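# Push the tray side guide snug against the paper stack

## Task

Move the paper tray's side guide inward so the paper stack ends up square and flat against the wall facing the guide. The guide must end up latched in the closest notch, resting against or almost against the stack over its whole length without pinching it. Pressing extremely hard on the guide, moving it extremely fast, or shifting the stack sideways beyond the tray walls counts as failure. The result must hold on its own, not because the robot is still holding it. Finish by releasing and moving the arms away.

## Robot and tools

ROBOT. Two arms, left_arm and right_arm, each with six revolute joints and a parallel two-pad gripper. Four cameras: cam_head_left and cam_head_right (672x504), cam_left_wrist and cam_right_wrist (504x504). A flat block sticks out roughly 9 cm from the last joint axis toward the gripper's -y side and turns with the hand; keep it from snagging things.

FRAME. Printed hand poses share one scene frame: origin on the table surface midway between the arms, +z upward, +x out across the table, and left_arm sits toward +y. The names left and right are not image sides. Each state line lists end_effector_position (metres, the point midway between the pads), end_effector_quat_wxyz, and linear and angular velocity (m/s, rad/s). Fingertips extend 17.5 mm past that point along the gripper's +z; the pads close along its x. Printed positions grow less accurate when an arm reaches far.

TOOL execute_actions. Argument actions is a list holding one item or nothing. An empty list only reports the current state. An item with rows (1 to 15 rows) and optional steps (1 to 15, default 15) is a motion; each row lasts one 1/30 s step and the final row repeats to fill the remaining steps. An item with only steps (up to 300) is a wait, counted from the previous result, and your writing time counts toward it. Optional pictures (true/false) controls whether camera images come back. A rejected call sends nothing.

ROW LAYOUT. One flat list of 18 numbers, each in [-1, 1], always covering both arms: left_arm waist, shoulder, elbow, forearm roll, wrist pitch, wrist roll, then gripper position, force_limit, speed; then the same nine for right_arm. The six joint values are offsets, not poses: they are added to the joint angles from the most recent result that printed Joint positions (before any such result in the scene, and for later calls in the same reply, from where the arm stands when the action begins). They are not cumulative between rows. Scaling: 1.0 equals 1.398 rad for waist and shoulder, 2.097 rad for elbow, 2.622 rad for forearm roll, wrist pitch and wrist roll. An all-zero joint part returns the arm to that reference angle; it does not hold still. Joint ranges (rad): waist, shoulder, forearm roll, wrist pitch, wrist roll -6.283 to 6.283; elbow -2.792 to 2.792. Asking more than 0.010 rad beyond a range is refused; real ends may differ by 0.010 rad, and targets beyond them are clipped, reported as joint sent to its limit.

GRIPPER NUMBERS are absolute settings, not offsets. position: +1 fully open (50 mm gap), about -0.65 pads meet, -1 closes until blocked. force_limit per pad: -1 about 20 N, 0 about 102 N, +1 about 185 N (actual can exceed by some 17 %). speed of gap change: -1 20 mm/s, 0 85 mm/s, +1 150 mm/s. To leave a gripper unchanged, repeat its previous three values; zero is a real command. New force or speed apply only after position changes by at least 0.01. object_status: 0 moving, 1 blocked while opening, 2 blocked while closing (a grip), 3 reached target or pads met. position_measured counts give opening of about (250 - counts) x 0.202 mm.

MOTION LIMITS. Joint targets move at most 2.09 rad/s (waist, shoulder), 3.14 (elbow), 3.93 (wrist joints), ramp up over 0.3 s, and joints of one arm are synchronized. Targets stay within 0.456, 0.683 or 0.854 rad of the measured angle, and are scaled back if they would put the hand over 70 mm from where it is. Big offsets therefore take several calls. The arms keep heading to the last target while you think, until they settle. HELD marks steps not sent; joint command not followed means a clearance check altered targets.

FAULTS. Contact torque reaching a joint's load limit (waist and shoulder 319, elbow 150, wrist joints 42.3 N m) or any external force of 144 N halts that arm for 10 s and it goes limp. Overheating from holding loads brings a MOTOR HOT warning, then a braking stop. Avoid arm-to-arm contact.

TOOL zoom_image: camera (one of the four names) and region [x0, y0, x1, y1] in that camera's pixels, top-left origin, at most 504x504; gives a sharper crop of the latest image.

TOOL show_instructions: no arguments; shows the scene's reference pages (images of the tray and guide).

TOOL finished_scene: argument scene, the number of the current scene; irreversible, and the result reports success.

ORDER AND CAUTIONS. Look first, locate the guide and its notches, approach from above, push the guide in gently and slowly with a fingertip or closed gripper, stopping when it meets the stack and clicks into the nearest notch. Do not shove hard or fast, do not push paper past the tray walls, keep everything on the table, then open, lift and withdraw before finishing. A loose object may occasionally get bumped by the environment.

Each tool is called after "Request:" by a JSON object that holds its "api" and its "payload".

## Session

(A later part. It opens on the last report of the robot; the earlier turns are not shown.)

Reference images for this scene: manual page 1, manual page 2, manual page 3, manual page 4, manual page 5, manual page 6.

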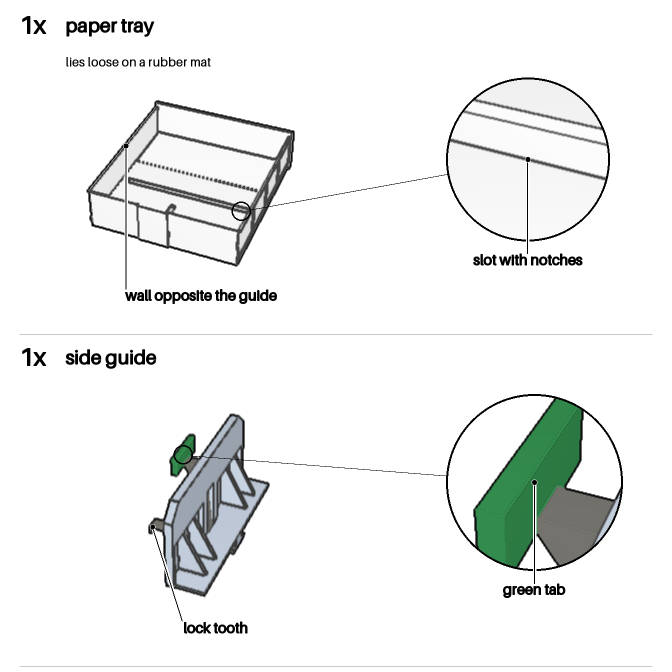

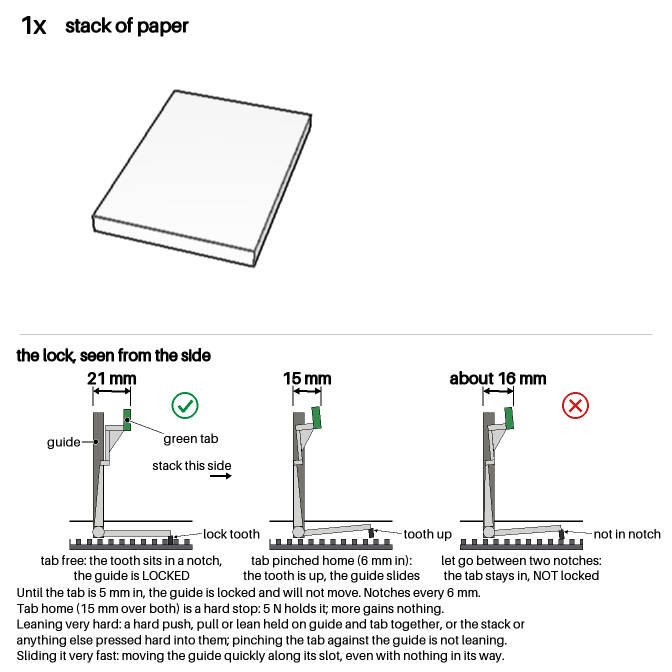

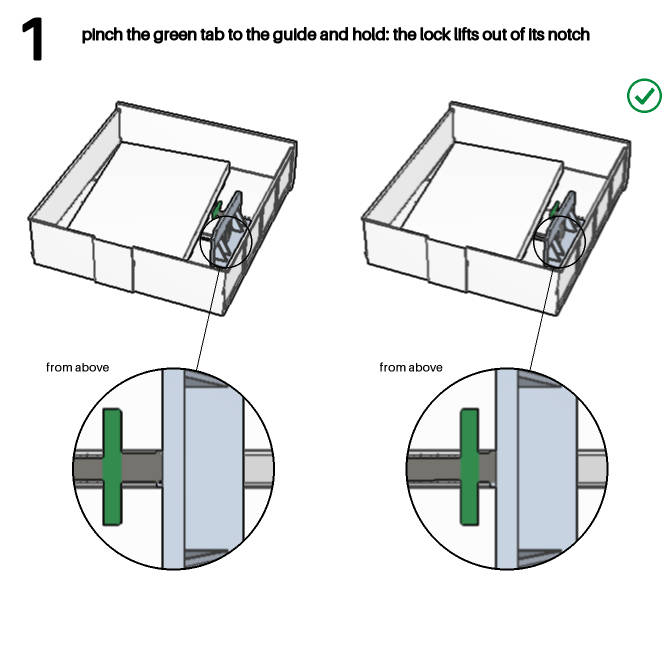

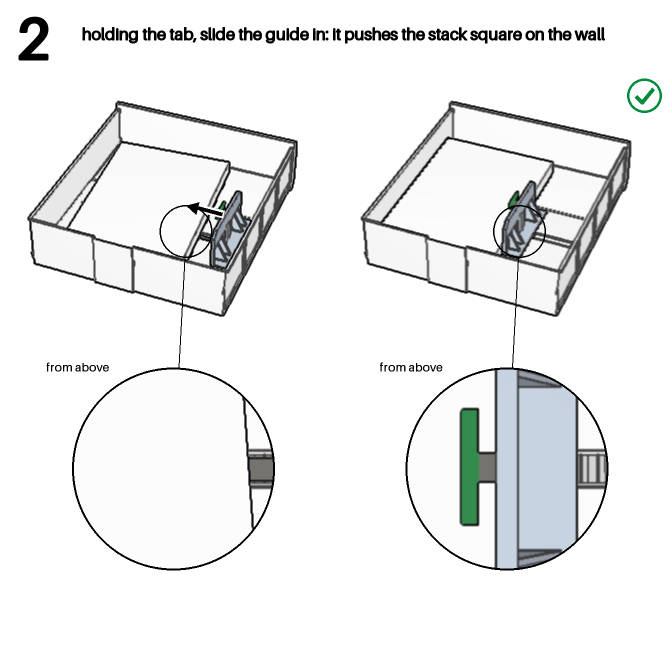

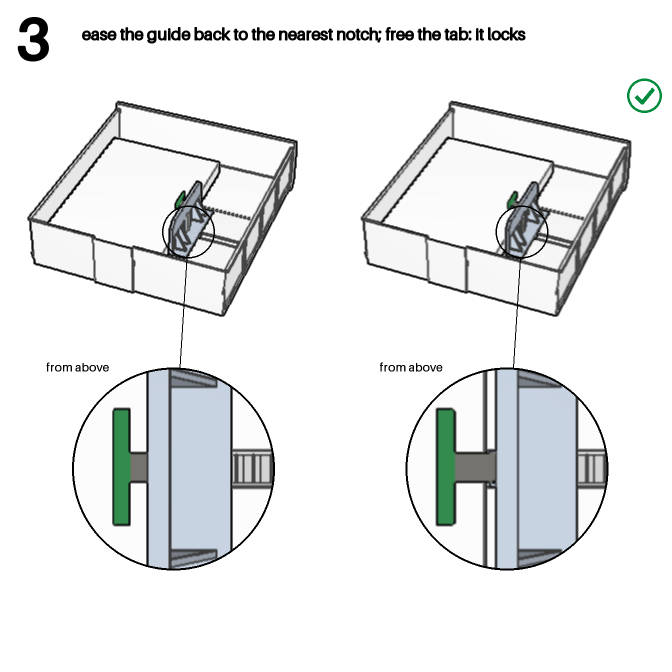

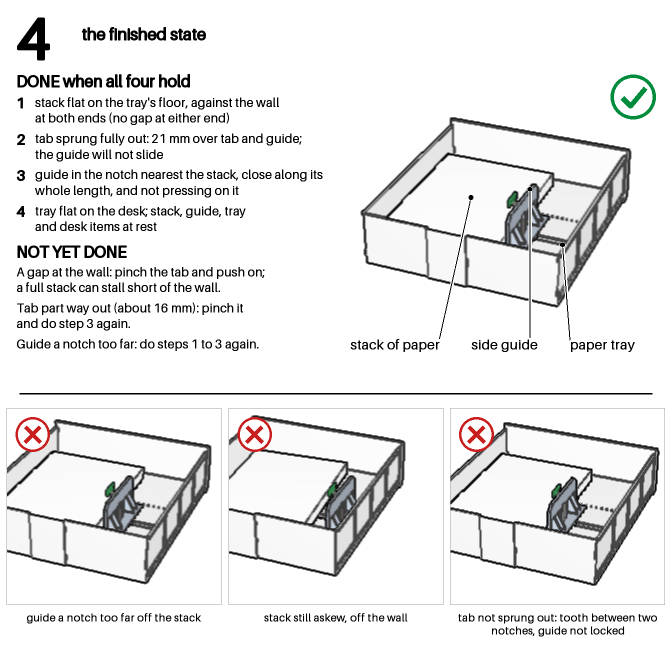

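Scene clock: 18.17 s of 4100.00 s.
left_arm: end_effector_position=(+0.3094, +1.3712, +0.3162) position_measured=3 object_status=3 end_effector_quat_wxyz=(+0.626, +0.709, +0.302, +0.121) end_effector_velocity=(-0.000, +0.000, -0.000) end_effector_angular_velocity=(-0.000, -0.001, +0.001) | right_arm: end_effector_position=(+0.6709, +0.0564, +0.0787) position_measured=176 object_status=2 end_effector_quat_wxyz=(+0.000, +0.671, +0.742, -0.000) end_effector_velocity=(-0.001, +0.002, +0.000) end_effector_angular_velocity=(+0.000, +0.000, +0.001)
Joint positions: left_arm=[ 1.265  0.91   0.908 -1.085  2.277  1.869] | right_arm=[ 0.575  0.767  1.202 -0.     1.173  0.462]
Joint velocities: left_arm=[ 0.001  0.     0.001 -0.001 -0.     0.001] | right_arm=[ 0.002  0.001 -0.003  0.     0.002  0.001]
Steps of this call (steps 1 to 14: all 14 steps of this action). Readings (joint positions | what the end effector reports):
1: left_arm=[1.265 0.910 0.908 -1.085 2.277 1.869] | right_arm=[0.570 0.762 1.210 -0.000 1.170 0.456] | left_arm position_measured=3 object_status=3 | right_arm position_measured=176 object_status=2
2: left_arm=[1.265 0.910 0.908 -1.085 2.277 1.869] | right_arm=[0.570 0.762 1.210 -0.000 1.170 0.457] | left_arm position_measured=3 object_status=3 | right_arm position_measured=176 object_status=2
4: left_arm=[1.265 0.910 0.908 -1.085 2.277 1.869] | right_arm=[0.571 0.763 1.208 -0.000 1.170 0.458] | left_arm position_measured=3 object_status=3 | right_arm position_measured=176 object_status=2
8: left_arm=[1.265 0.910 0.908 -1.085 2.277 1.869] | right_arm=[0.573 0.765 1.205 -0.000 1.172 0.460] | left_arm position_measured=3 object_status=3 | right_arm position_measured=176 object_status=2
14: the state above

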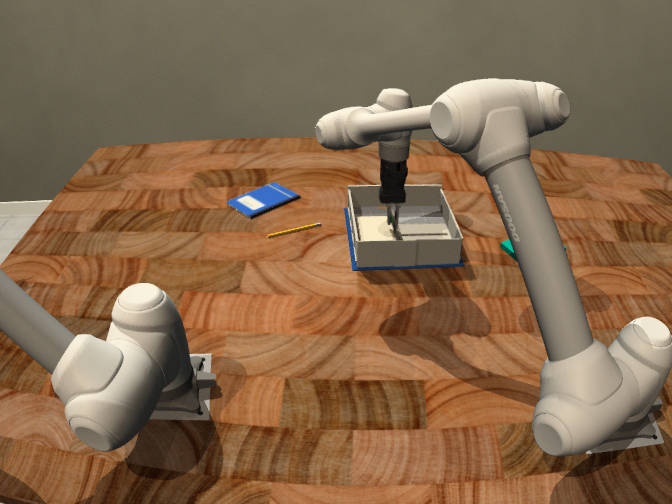

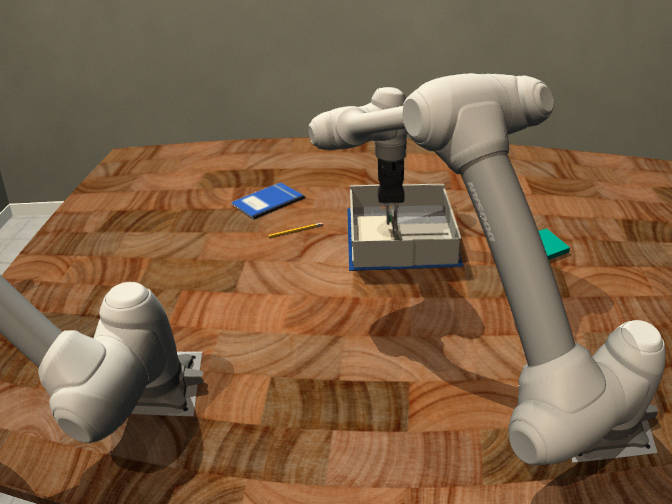

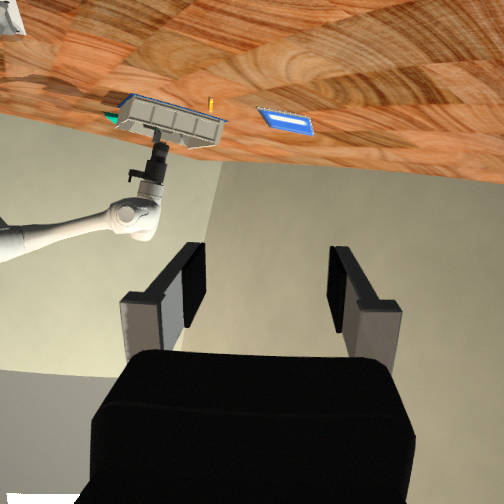

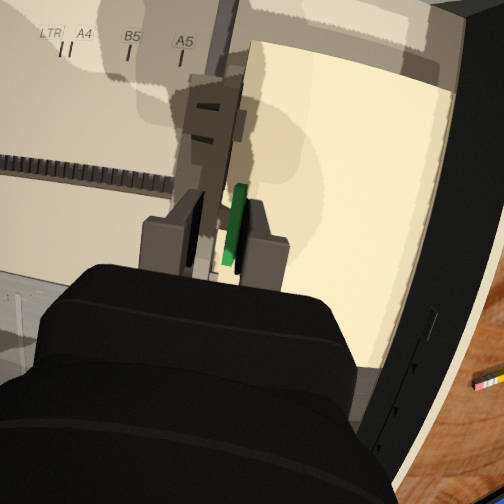

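Request:
{"api": "execute_actions", "payload": {"actions": [{"rows":[[0,0,0,0,0,0,1,-1,0,0.00055,0.00045,-0.00055,0,0.0002,0.00029,-1,-0.95,-0.8],[0,0,0,0,0,0,1,-1,0,0.0011,0.0009,-0.0011,0,0.0004,0.00058,-1,-0.95,-0.8],[0,0,0,0,0,0,1,-1,0,0.00165,0.00135,-0.00165,0,0.0006,0.00088,-1,-0.95,-0.8],[0,0,0,0,0,0,1,-1,0,0.0022,0.0018,-0.0022,0,0.0008,0.00117,-1,-0.95,-0.8],[0,0,0,0,0,0,1,-1,0,0.00275,0.00225,-0.00275,0,0.001,0.00146,-1,-0.95,-0.8],[0,0,0,0,0,0,1,-1,0,0.0033,0.0027,-0.0033,0,0.0012,0.00176,-1,-0.95,-0.8],[0,0,0,0,0,0,1,-1,0,0.00385,0.00315,-0.00385,0,0.0014,0.00205,-1,-0.95,-0.8],[0,0,0,0,0,0,1,-1,0,0.0044,0.0036,-0.0044,0,0.0016,0.00234,-1,-0.95,-0.8]]}]}}

Request:
{"api": "zoom_image", "payload": {"camera": "cam_right_wrist", "region": [60,20,260,220]}}

Request:
{"api": "execute_actions", "payload": {"actions": [{"rows":[[0,0,0,0,0,0,1,-1,0,0.00055,0.00045,-0.00055,0,0.0002,0.00029,-1,-0.95,-0.8],[0,0,0,0,0,0,1,-1,0,0.00055,0.00045,-0.00055,0,0.0002,0.00029,-1,-0.95,-0.8],[0,0,0,0,0,0,1,-1,0,0.0011,0.0009,-0.0011,0,0.0004,0.00058,-1,-0.95,-0.8]],"steps":11}]}}

Request:
{"api": "zoom_image", "payload": {"camera": "cam_right_wrist", "region": [60,20,260,220]}}

Scene clock: 21.13 s of 4100.00 s.
left_arm: end_effector_position=(+0.3094, +1.3712, +0.3162) position_measured=3 object_status=3 end_effector_quat_wxyz=(+0.626, +0.709, +0.302, +0.121) end_effector_velocity=(+0.001, +0.000, -0.000) end_effector_angular_velocity=(-0.000, -0.001, +0.000) | right_arm: end_effector_position=(+0.6703, +0.0628, +0.0786) position_measured=176 object_status=2 end_effector_quat_wxyz=(+0.000, +0.671, +0.742, -0.000) end_effector_velocity=(-0.000, +0.001, -0.001) end_effector_angular_velocity=(-0.000, +0.001, -0.001)
Joint positions: left_arm=[ 1.265  0.91   0.908 -1.085  2.277  1.869] | right_arm=[ 0.581  0.772  1.193 -0.     1.177  0.468]
Joint velocities: left_arm=[-0.001  0.     0.    -0.001 -0.001 -0.001] | right_arm=[ 0.001  0.002 -0.002  0.     0.001  0.002]
Steps of this call (steps 1 to 15: the robot went on to your last target; steps 16 to 74: nothing new was sent; steps 75 to 89: all 15 steps of this action). Readings (joint positions | what the end effector reports):
75: left_arm=[1.265 0.910 0.908 -1.085 2.277 1.869] | right_arm=[0.576 0.767 1.201 -0.000 1.173 0.462] | left_arm position_measured=3 object_status=3 | right_arm position_measured=176 object_status=2
76: left_arm=[1.265 0.910 0.908 -1.085 2.277 1.869] | right_arm=[0.576 0.767 1.201 -0.000 1.174 0.463] | left_arm position_measured=3 object_status=3 | right_arm position_measured=176 object_status=2
78: left_arm=[1.265 0.910 0.908 -1.085 2.277 1.869] | right_arm=[0.577 0.768 1.200 -0.000 1.174 0.463] | left_arm position_measured=3 object_status=3 | right_arm position_measured=176 object_status=2
82: left_arm=[1.265 0.910 0.908 -1.085 2.277 1.869] | right_arm=[0.579 0.770 1.196 -0.000 1.176 0.466] | left_arm position_measured=3 object_status=3 | right_arm position_measured=176 object_status=2
89: the state above

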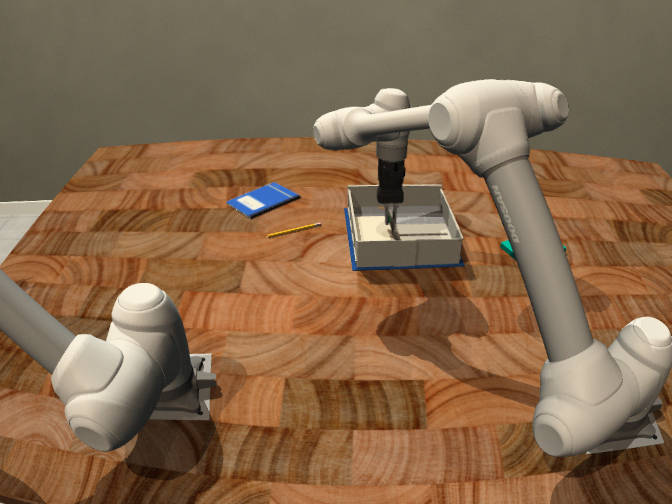

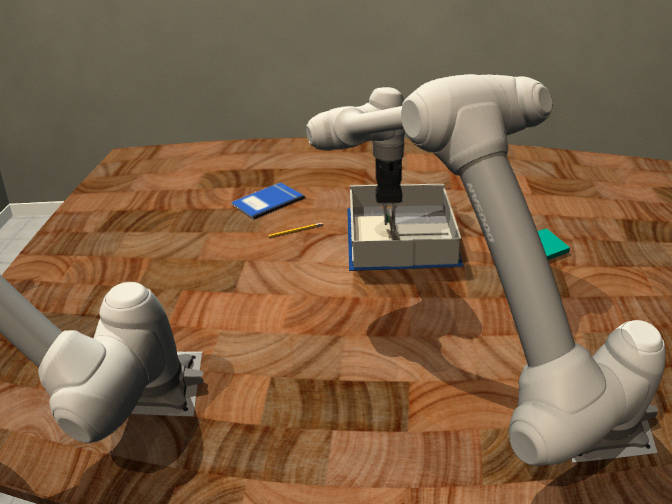

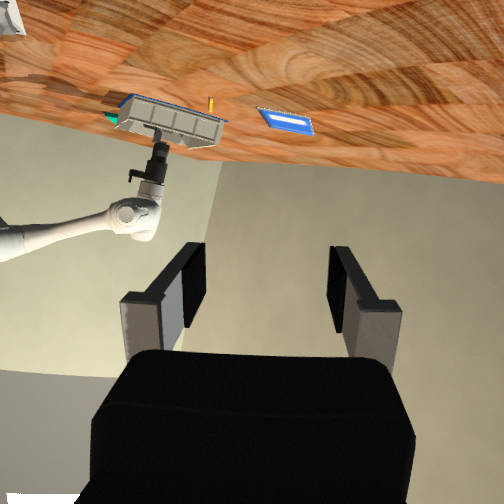

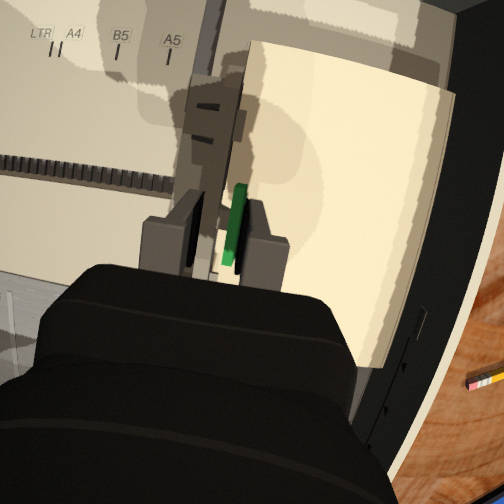

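Region (60, 20, 260, 220) of cam_right_wrist's 504x504 image, scaled by 2.520, with more detail than that image has.

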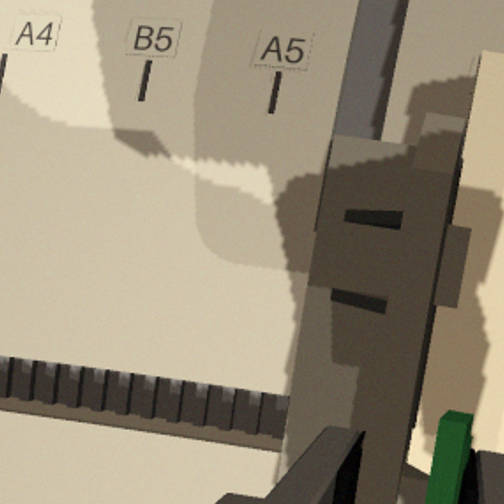

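Scene clock: 21.50 s of 4100.00 s.
left_arm: end_effector_position=(+0.3094, +1.3712, +0.3162) position_measured=3 object_status=3 end_effector_quat_wxyz=(+0.626, +0.709, +0.302, +0.121) end_effector_velocity=(-0.001, +0.000, -0.000) end_effector_angular_velocity=(-0.001, +0.001, +0.001) | right_arm: end_effector_position=(+0.6701, +0.0644, +0.0786) position_measured=176 object_status=2 end_effector_quat_wxyz=(+0.000, +0.671, +0.742, -0.000) end_effector_velocity=(-0.000, -0.000, -0.001) end_effector_angular_velocity=(-0.001, +0.001, -0.001)
Joint positions: left_arm=[ 1.265  0.91   0.908 -1.085  2.277  1.869] | right_arm=[ 0.583  0.773  1.19  -0.     1.179  0.47 ]
Joint velocities: left_arm=[ 0.001  0.     0.001  0.     0.    -0.   ] | right_arm=[-0.     0.001  0.     0.     0.001  0.001]
Steps of this call (steps 1 to 11: all 11 steps of this action). Readings (joint positions | what the end effector reports):
1: left_arm=[1.265 0.910 0.908 -1.085 2.277 1.869] | right_arm=[0.581 0.772 1.193 -0.000 1.178 0.468] | left_arm position_measured=3 object_status=3 | right_arm position_measured=176 object_status=2
2: left_arm=[1.265 0.910 0.908 -1.085 2.277 1.869] | right_arm=[0.582 0.772 1.192 -0.000 1.178 0.469] | left_arm position_measured=3 object_status=3 | right_arm position_measured=176 object_status=2
4: left_arm=[1.265 0.910 0.908 -1.085 2.277 1.869] | right_arm=[0.582 0.772 1.191 -0.000 1.178 0.469] | left_arm position_measured=3 object_status=3 | right_arm position_measured=176 object_status=2
8: left_arm=[1.265 0.910 0.908 -1.085 2.277 1.869] | right_arm=[0.583 0.773 1.190 -0.000 1.178 0.470] | left_arm position_measured=3 object_status=3 | right_arm position_measured=176 object_status=2
11: the state above

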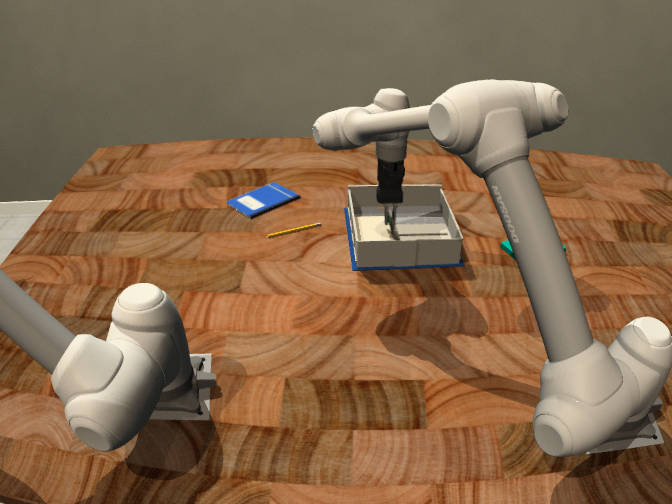

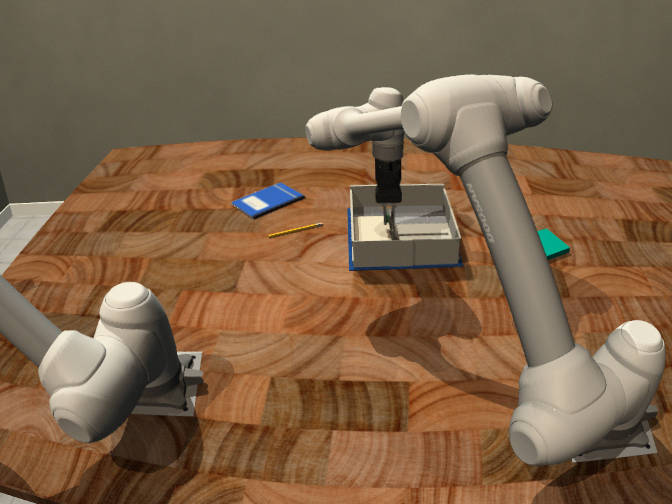

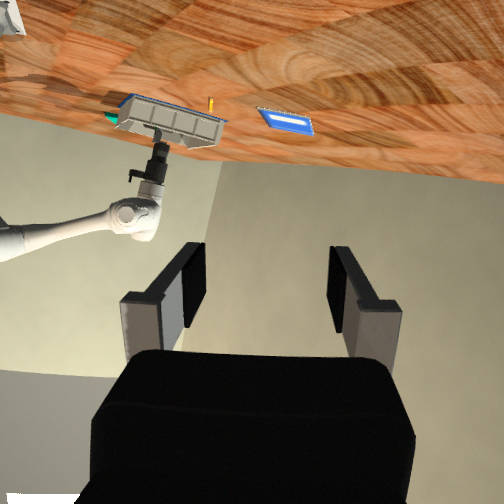

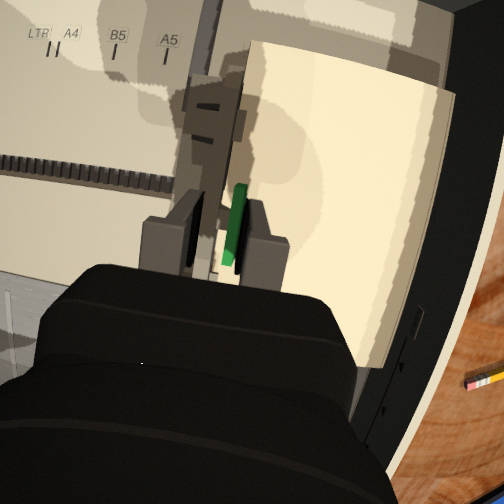

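Region (60, 20, 260, 220) of cam_right_wrist's 504x504 image, scaled by 2.520, with more detail than that image has.

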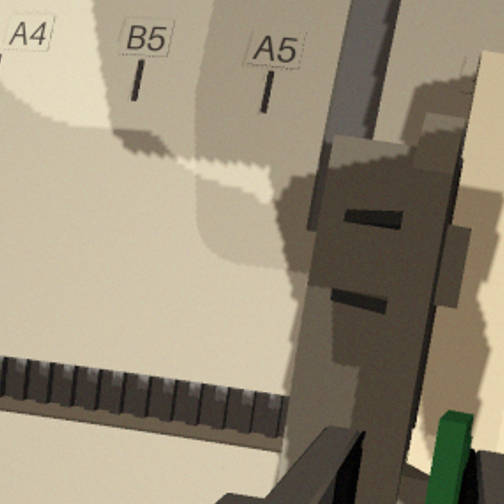

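Request:
{"api": "execute_actions", "payload": {"actions": [{"rows":[[0,0,0,0,0,0,1,-1,0,0.00055,0.00045,-0.00055,0,0.0002,0.00029,-1,-0.95,-0.8],[0,0,0,0,0,0,1,-1,0,0.00055,0.00045,-0.00055,0,0.0002,0.00029,-1,-0.95,-0.8],[0,0,0,0,0,0,1,-1,0,0.0011,0.0009,-0.0011,0,0.0004,0.00058,-1,-0.95,-0.8]],"steps":11}]}}

Request:
{"api": "zoom_image", "payload": {"camera": "cam_right_wrist", "region": [60,20,260,220]}}

Request:
{"api": "execute_actions", "payload": {"actions": [{"rows":[[0,0,0,0,0,0,1,-1,0,0.0004,0.00033,-0.0004,0,0.00015,0.00021,-1,-0.95,-0.8],[0,0,0,0,0,0,1,-1,0,0.0004,0.00033,-0.0004,0,0.00015,0.00021,-1,-0.95,-0.8],[0,0,0,0,0,0,1,-1,0,0.0008,0.00066,-0.0008,0,0.0003,0.00043,-1,-0.95,-0.8]],"steps":11}]}}

Request:
{"api": "zoom_image", "payload": {"camera": "cam_right_wrist", "region": [60,20,260,220]}}

Scene clock: 23.87 s of 4100.00 s.
left_arm: end_effector_position=(+0.3094, +1.3712, +0.3162) position_measured=3 object_status=3 end_effector_quat_wxyz=(+0.626, +0.709, +0.302, +0.121) end_effector_velocity=(+0.001, -0.000, +0.001) end_effector_angular_velocity=(+0.001, -0.002, -0.002) | right_arm: end_effector_position=(+0.6699, +0.0660, +0.0786) position_measured=176 object_status=2 end_effector_quat_wxyz=(+0.000, +0.671, +0.742, -0.000) end_effector_velocity=(-0.000, +0.001, +0.000) end_effector_angular_velocity=(+0.000, -0.000, +0.001)
Joint positions: left_arm=[ 1.265  0.91   0.908 -1.085  2.277  1.869] | right_arm=[ 0.584  0.774  1.188 -0.     1.18   0.471]
Joint velocities: left_arm=[-0.001 -0.    -0.001 -0.001  0.001  0.001] | right_arm=[ 0.001  0.    -0.001  0.     0.001 -0.001]
Steps of this call (steps 1 to 15: the robot went on to your last target; steps 16 to 60: nothing new was sent; steps 61 to 71: all 11 steps of this action). Readings (joint positions | what the end effector reports):
61: left_arm=[1.265 0.910 0.908 -1.085 2.277 1.869] | right_arm=[0.583 0.773 1.190 -0.000 1.179 0.470] | left_arm position_measured=3 object_status=3 | right_arm position_measured=176 object_status=2
62: left_arm=[1.265 0.910 0.908 -1.085 2.277 1.869] | right_arm=[0.583 0.773 1.190 -0.000 1.179 0.470] | left_arm position_measured=3 object_status=3 | right_arm position_measured=176 object_status=2
64: left_arm=[1.265 0.910 0.908 -1.085 2.277 1.869] | right_arm=[0.584 0.773 1.189 -0.000 1.179 0.471] | left_arm position_measured=3 object_status=3 | right_arm position_measured=176 object_status=2
68: left_arm=[1.265 0.910 0.908 -1.085 2.277 1.869] | right_arm=[0.584 0.774 1.188 -0.000 1.179 0.471] | left_arm position_measured=3 object_status=3 | right_arm position_measured=176 object_status=2
71: the state above

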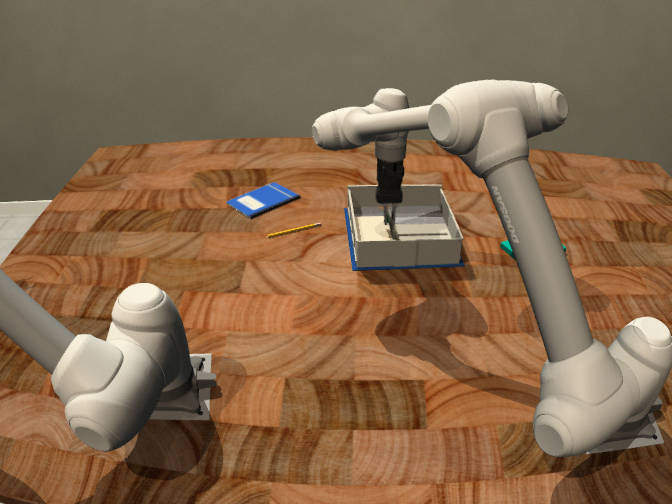

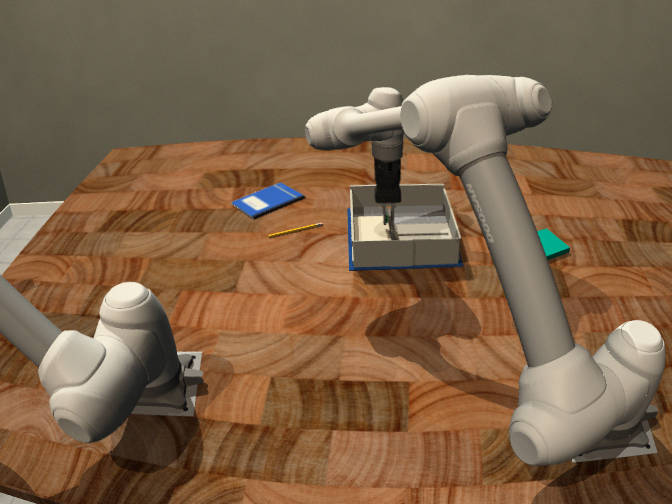

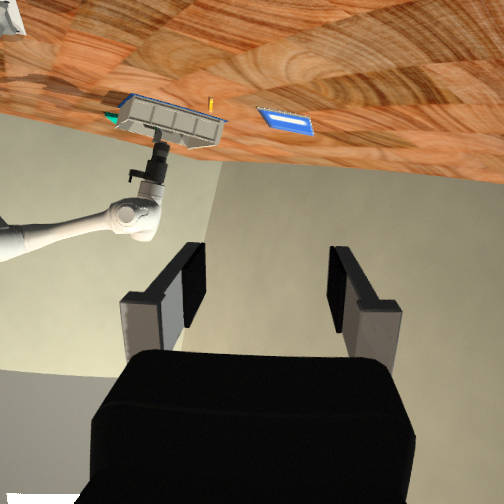

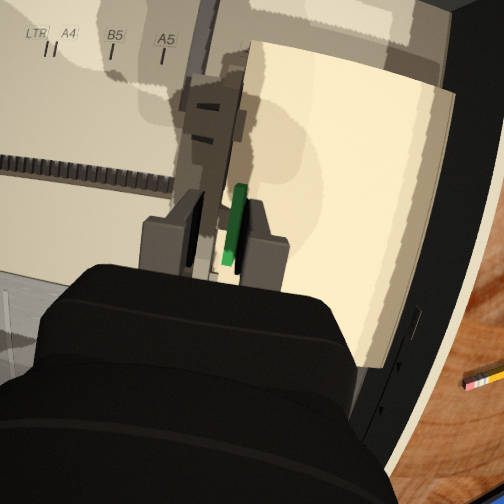

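Region (60, 20, 260, 220) of cam_right_wrist's 504x504 image, scaled by 2.520, with more detail than that image has.

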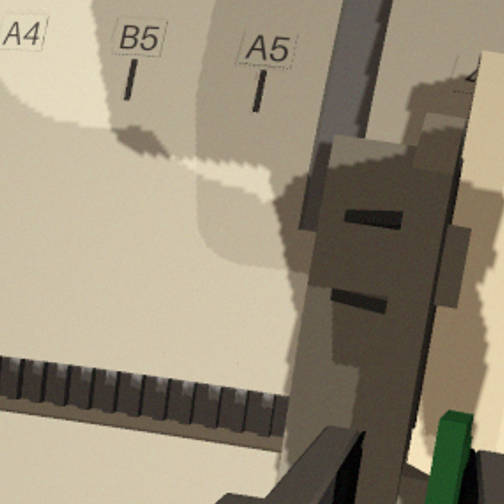

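Scene clock: 24.23 s of 4100.00 s.
left_arm: end_effector_position=(+0.3094, +1.3712, +0.3162) position_measured=3 object_status=3 end_effector_quat_wxyz=(+0.626, +0.709, +0.302, +0.121) end_effector_velocity=(+0.001, -0.000, +0.001) end_effector_angular_velocity=(+0.000, -0.000, -0.001) | right_arm: end_effector_position=(+0.6698, +0.0671, +0.0786) position_measured=176 object_status=2 end_effector_quat_wxyz=(+0.000, +0.671, +0.742, -0.000) end_effector_velocity=(+0.000, +0.000, +0.000) end_effector_angular_velocity=(+0.000, +0.000, +0.001)
Joint positions: left_arm=[ 1.265  0.91   0.908 -1.085  2.277  1.869] | right_arm=[ 0.585  0.775  1.186 -0.     1.18   0.472]
Joint velocities: left_arm=[-0.001 -0.    -0.    -0.001  0.    -0.001] | right_arm=[-0.     0.    -0.001  0.     0.001 -0.001]
Steps of this call (steps 1 to 11: all 11 steps of this action). Readings (joint positions | what the end effector reports):
1: left_arm=[1.265 0.910 0.908 -1.085 2.277 1.869] | right_arm=[0.584 0.774 1.188 -0.000 1.180 0.471] | left_arm position_measured=3 object_status=3 | right_arm position_measured=176 object_status=2
2: left_arm=[1.265 0.910 0.908 -1.085 2.277 1.869] | right_arm=[0.585 0.774 1.188 -0.000 1.180 0.471] | left_arm position_measured=3 object_status=3 | right_arm position_measured=176 object_status=2
4: left_arm=[1.265 0.910 0.908 -1.085 2.277 1.869] | right_arm=[0.585 0.775 1.187 -0.000 1.180 0.472] | left_arm position_measured=3 object_status=3 | right_arm position_measured=176 object_status=2
8: left_arm=[1.265 0.910 0.908 -1.085 2.277 1.869] | right_arm=[0.585 0.775 1.187 -0.000 1.180 0.472] | left_arm position_measured=3 object_status=3 | right_arm position_measured=176 object_status=2
11: the state above

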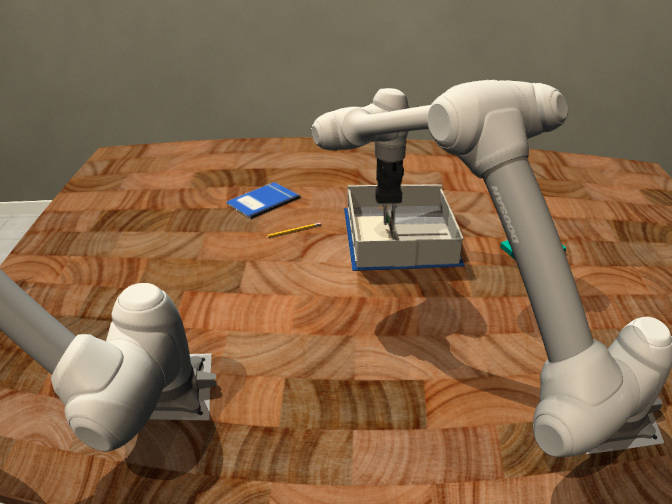

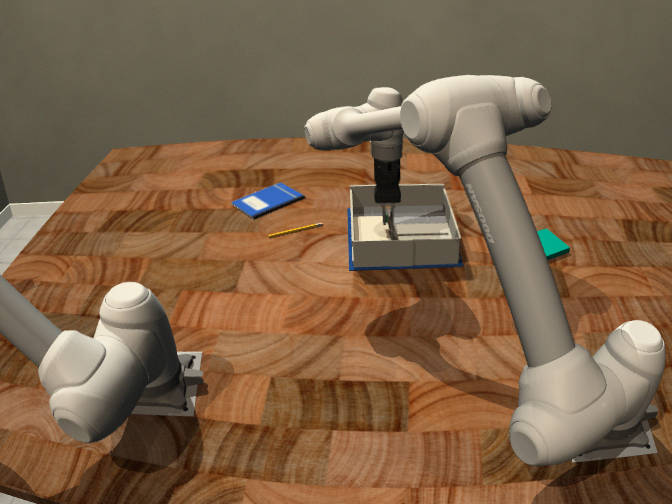

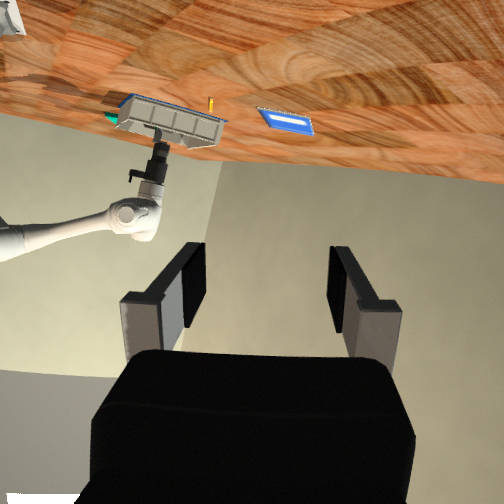

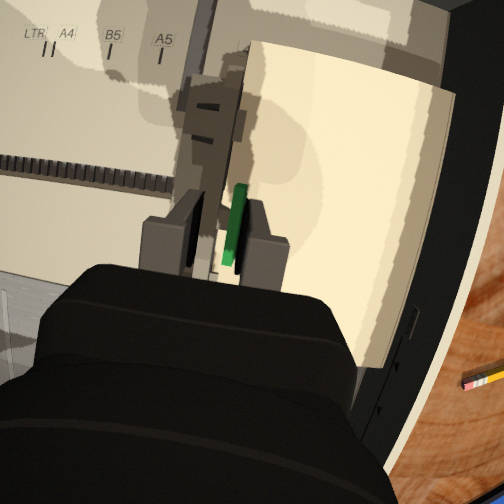

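Region (60, 20, 260, 220) of cam_right_wrist's 504x504 image, scaled by 2.520, with more detail than that image has.

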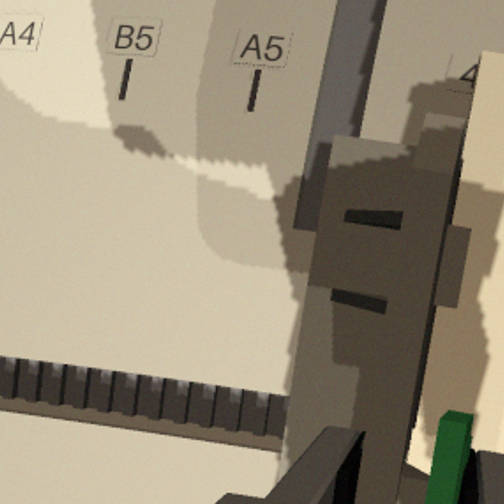

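4x6 (101.6 mm): ~3 mm more.

Request:
{"api": "execute_actions", "payload": {"actions": [{"rows":[[0,0,0,0,0,0,1,-1,0,0.00055,0.00045,-0.00055,0,0.0002,0.00029,-1,-0.95,-0.8],[0,0,0,0,0,0,1,-1,0,0.00055,0.00045,-0.00055,0,0.0002,0.00029,-1,-0.95,-0.8],[0,0,0,0,0,0,1,-1,0,0.0011,0.0009,-0.0011,0,0.0004,0.00058,-1,-0.95,-0.8],[0,0,0,0,0,0,1,-1,0,0.0011,0.0009,-0.0011,0,0.0004,0.00058,-1,-0.95,-0.8],[0,0,0,0,0,0,1,-1,0,0.00165,0.00135,-0.00165,0,0.0006,0.00088,-1,-0.95,-0.8]],"steps":13}]}}

Request:
{"api": "zoom_image", "payload": {"camera": "cam_right_wrist", "region": [60,20,260,220]}}

Request:
{"api": "execute_actions", "payload": {"actions": [{"rows":[[0,0,0,0,0,0,1,-1,0,0.0004,0.00033,-0.0004,0,0.00015,0.00021,-1,-0.95,-0.8],[0,0,0,0,0,0,1,-1,0,0.0004,0.00033,-0.0004,0,0.00015,0.00021,-1,-0.95,-0.8],[0,0,0,0,0,0,1,-1,0,0.0008,0.00066,-0.0008,0,0.0003,0.00043,-1,-0.95,-0.8]],"steps":11}]}}

Request:
{"api": "zoom_image", "payload": {"camera": "cam_right_wrist", "region": [60,20,260,220]}}

Scene clock: 26.47 s of 4100.00 s.
left_arm: end_effector_position=(+0.3094, +1.3712, +0.3162) position_measured=3 object_status=3 end_effector_quat_wxyz=(+0.626, +0.709, +0.302, +0.121) end_effector_velocity=(-0.000, -0.000, +0.000) end_effector_angular_velocity=(-0.001, -0.001, -0.000) | right_arm: end_effector_position=(+0.6695, +0.0694, +0.0786) position_measured=176 object_status=2 end_effector_quat_wxyz=(+0.000, +0.671, +0.742, -0.000) end_effector_velocity=(+0.000, +0.000, +0.000) end_effector_angular_velocity=(+0.000, -0.001, -0.000)
Joint positions: left_arm=[ 1.265  0.91   0.908 -1.085  2.277  1.869] | right_arm=[ 0.588  0.777  1.183 -0.     1.182  0.475]
Joint velocities: left_arm=[ 0.    -0.     0.    -0.001  0.001 -0.   ] | right_arm=[ 0.     0.    -0.002 -0.001  0.     0.001]
Steps of this call (steps 1 to 15: the robot went on to your last target; steps 16 to 54: nothing new was sent; steps 55 to 67: all 13 steps of this action). Readings (joint positions | what the end effector reports):
55: left_arm=[1.265 0.910 0.908 -1.085 2.277 1.869] | right_arm=[0.586 0.775 1.186 -0.000 1.180 0.472] | left_arm position_measured=3 object_status=3 | right_arm position_measured=176 object_status=2
56: left_arm=[1.265 0.910 0.908 -1.085 2.277 1.869] | right_arm=[0.586 0.775 1.186 -0.000 1.180 0.473] | left_arm position_measured=3 object_status=3 | right_arm position_measured=176 object_status=2
58: left_arm=[1.265 0.910 0.908 -1.085 2.277 1.869] | right_arm=[0.586 0.776 1.185 -0.000 1.181 0.473] | left_arm position_measured=3 object_status=3 | right_arm position_measured=176 object_status=2
62: left_arm=[1.265 0.910 0.908 -1.085 2.277 1.869] | right_arm=[0.587 0.777 1.184 -0.000 1.182 0.474] | left_arm position_measured=3 object_status=3 | right_arm position_measured=176 object_status=2
67: the state above

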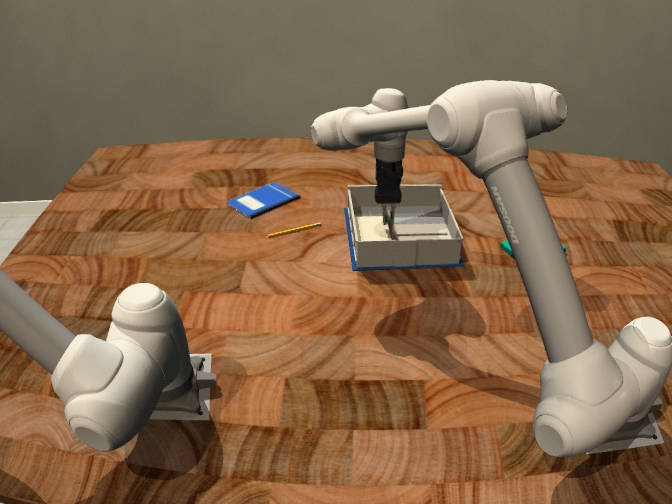

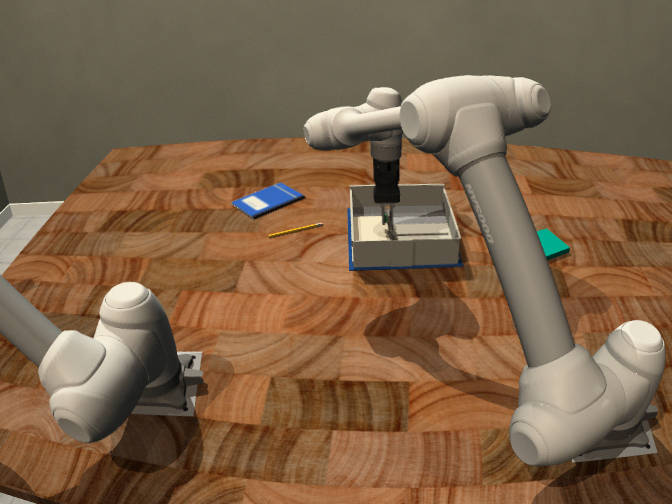

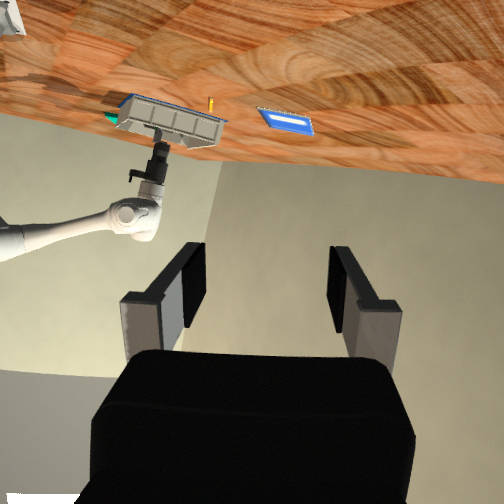

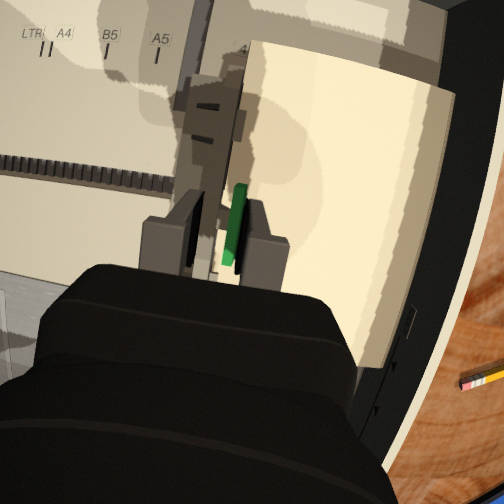

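Region (60, 20, 260, 220) of cam_right_wrist's 504x504 image, scaled by 2.520, with more detail than that image has.

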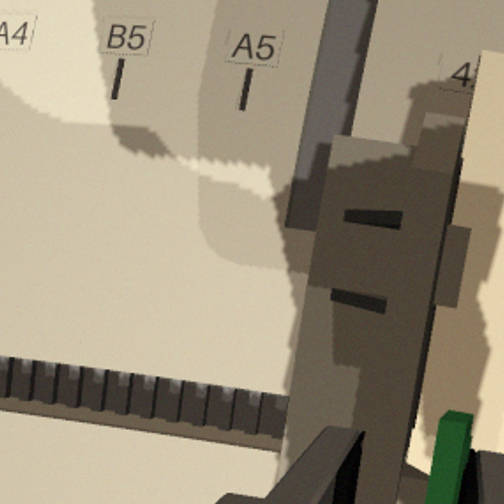

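Scene clock: 26.83 s of 4100.00 s.
left_arm: end_effector_position=(+0.3094, +1.3712, +0.3162) position_measured=3 object_status=3 end_effector_quat_wxyz=(+0.626, +0.709, +0.302, +0.121) end_effector_velocity=(-0.000, +0.000, +0.000) end_effector_angular_velocity=(+0.001, -0.000, +0.000) | right_arm: end_effector_position=(+0.6694, +0.0706, +0.0786) position_measured=176 object_status=2 end_effector_quat_wxyz=(+0.000, +0.671, +0.742, -0.000) end_effector_velocity=(-0.000, +0.001, +0.000) end_effector_angular_velocity=(+0.000, -0.000, +0.000)
Joint positions: left_arm=[ 1.265  0.91   0.908 -1.085  2.277  1.869] | right_arm=[ 0.589  0.778  1.181 -0.     1.183  0.476]
Joint velocities: left_arm=[ 0.    -0.    -0.001 -0.    -0.     0.   ] | right_arm=[ 0.001 -0.    -0.     0.     0.     0.   ]
Steps of this call (steps 1 to 11: all 11 steps of this action). Readings (joint positions | what the end effector reports):
1: left_arm=[1.265 0.910 0.908 -1.085 2.277 1.869] | right_arm=[0.588 0.777 1.183 -0.000 1.182 0.475] | left_arm position_measured=3 object_status=3 | right_arm position_measured=176 object_status=2
2: left_arm=[1.265 0.910 0.908 -1.085 2.277 1.869] | right_arm=[0.588 0.777 1.183 -0.000 1.182 0.475] | left_arm position_measured=3 object_status=3 | right_arm position_measured=176 object_status=2
4: left_arm=[1.265 0.910 0.908 -1.085 2.277 1.869] | right_arm=[0.588 0.777 1.182 -0.000 1.182 0.475] | left_arm position_measured=3 object_status=3 | right_arm position_measured=176 object_status=2
8: left_arm=[1.265 0.910 0.908 -1.085 2.277 1.869] | right_arm=[0.589 0.778 1.181 -0.000 1.183 0.476] | left_arm position_measured=3 object_status=3 | right_arm position_measured=176 object_status=2
11: the state above

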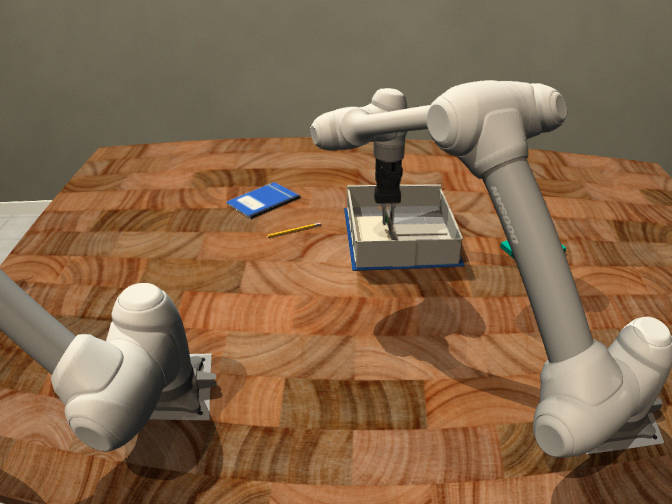

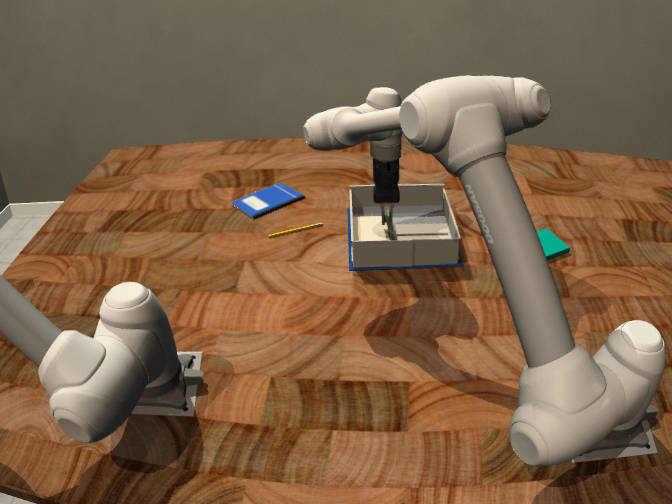

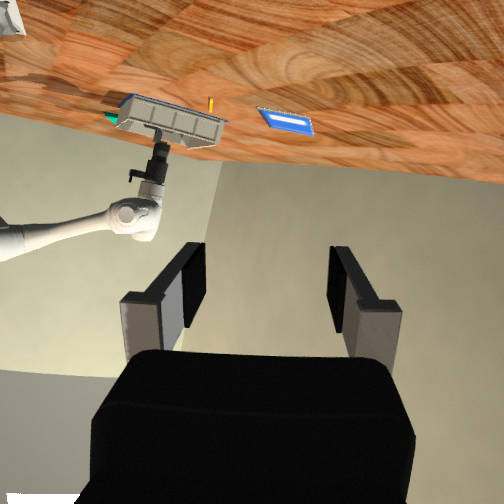

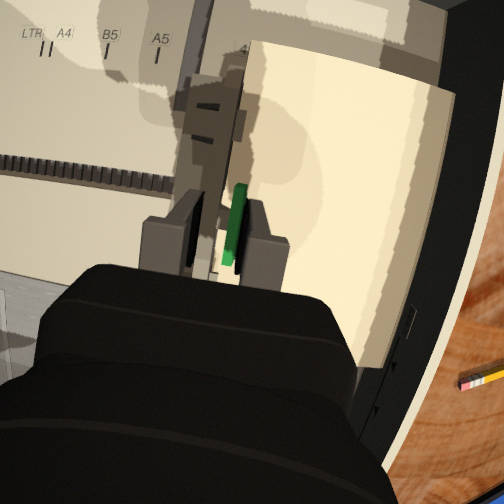

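Region (60, 20, 260, 220) of cam_right_wrist's 504x504 image, scaled by 2.520, with more detail than that image has.

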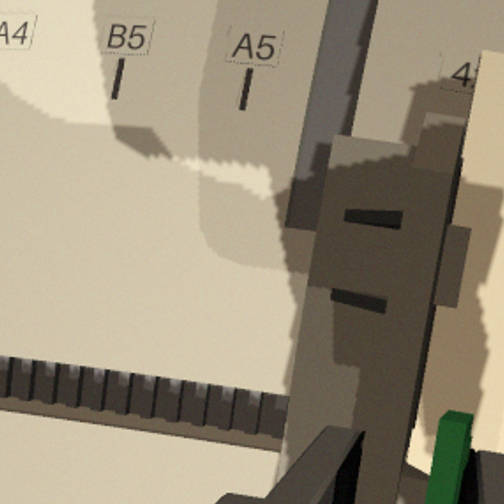

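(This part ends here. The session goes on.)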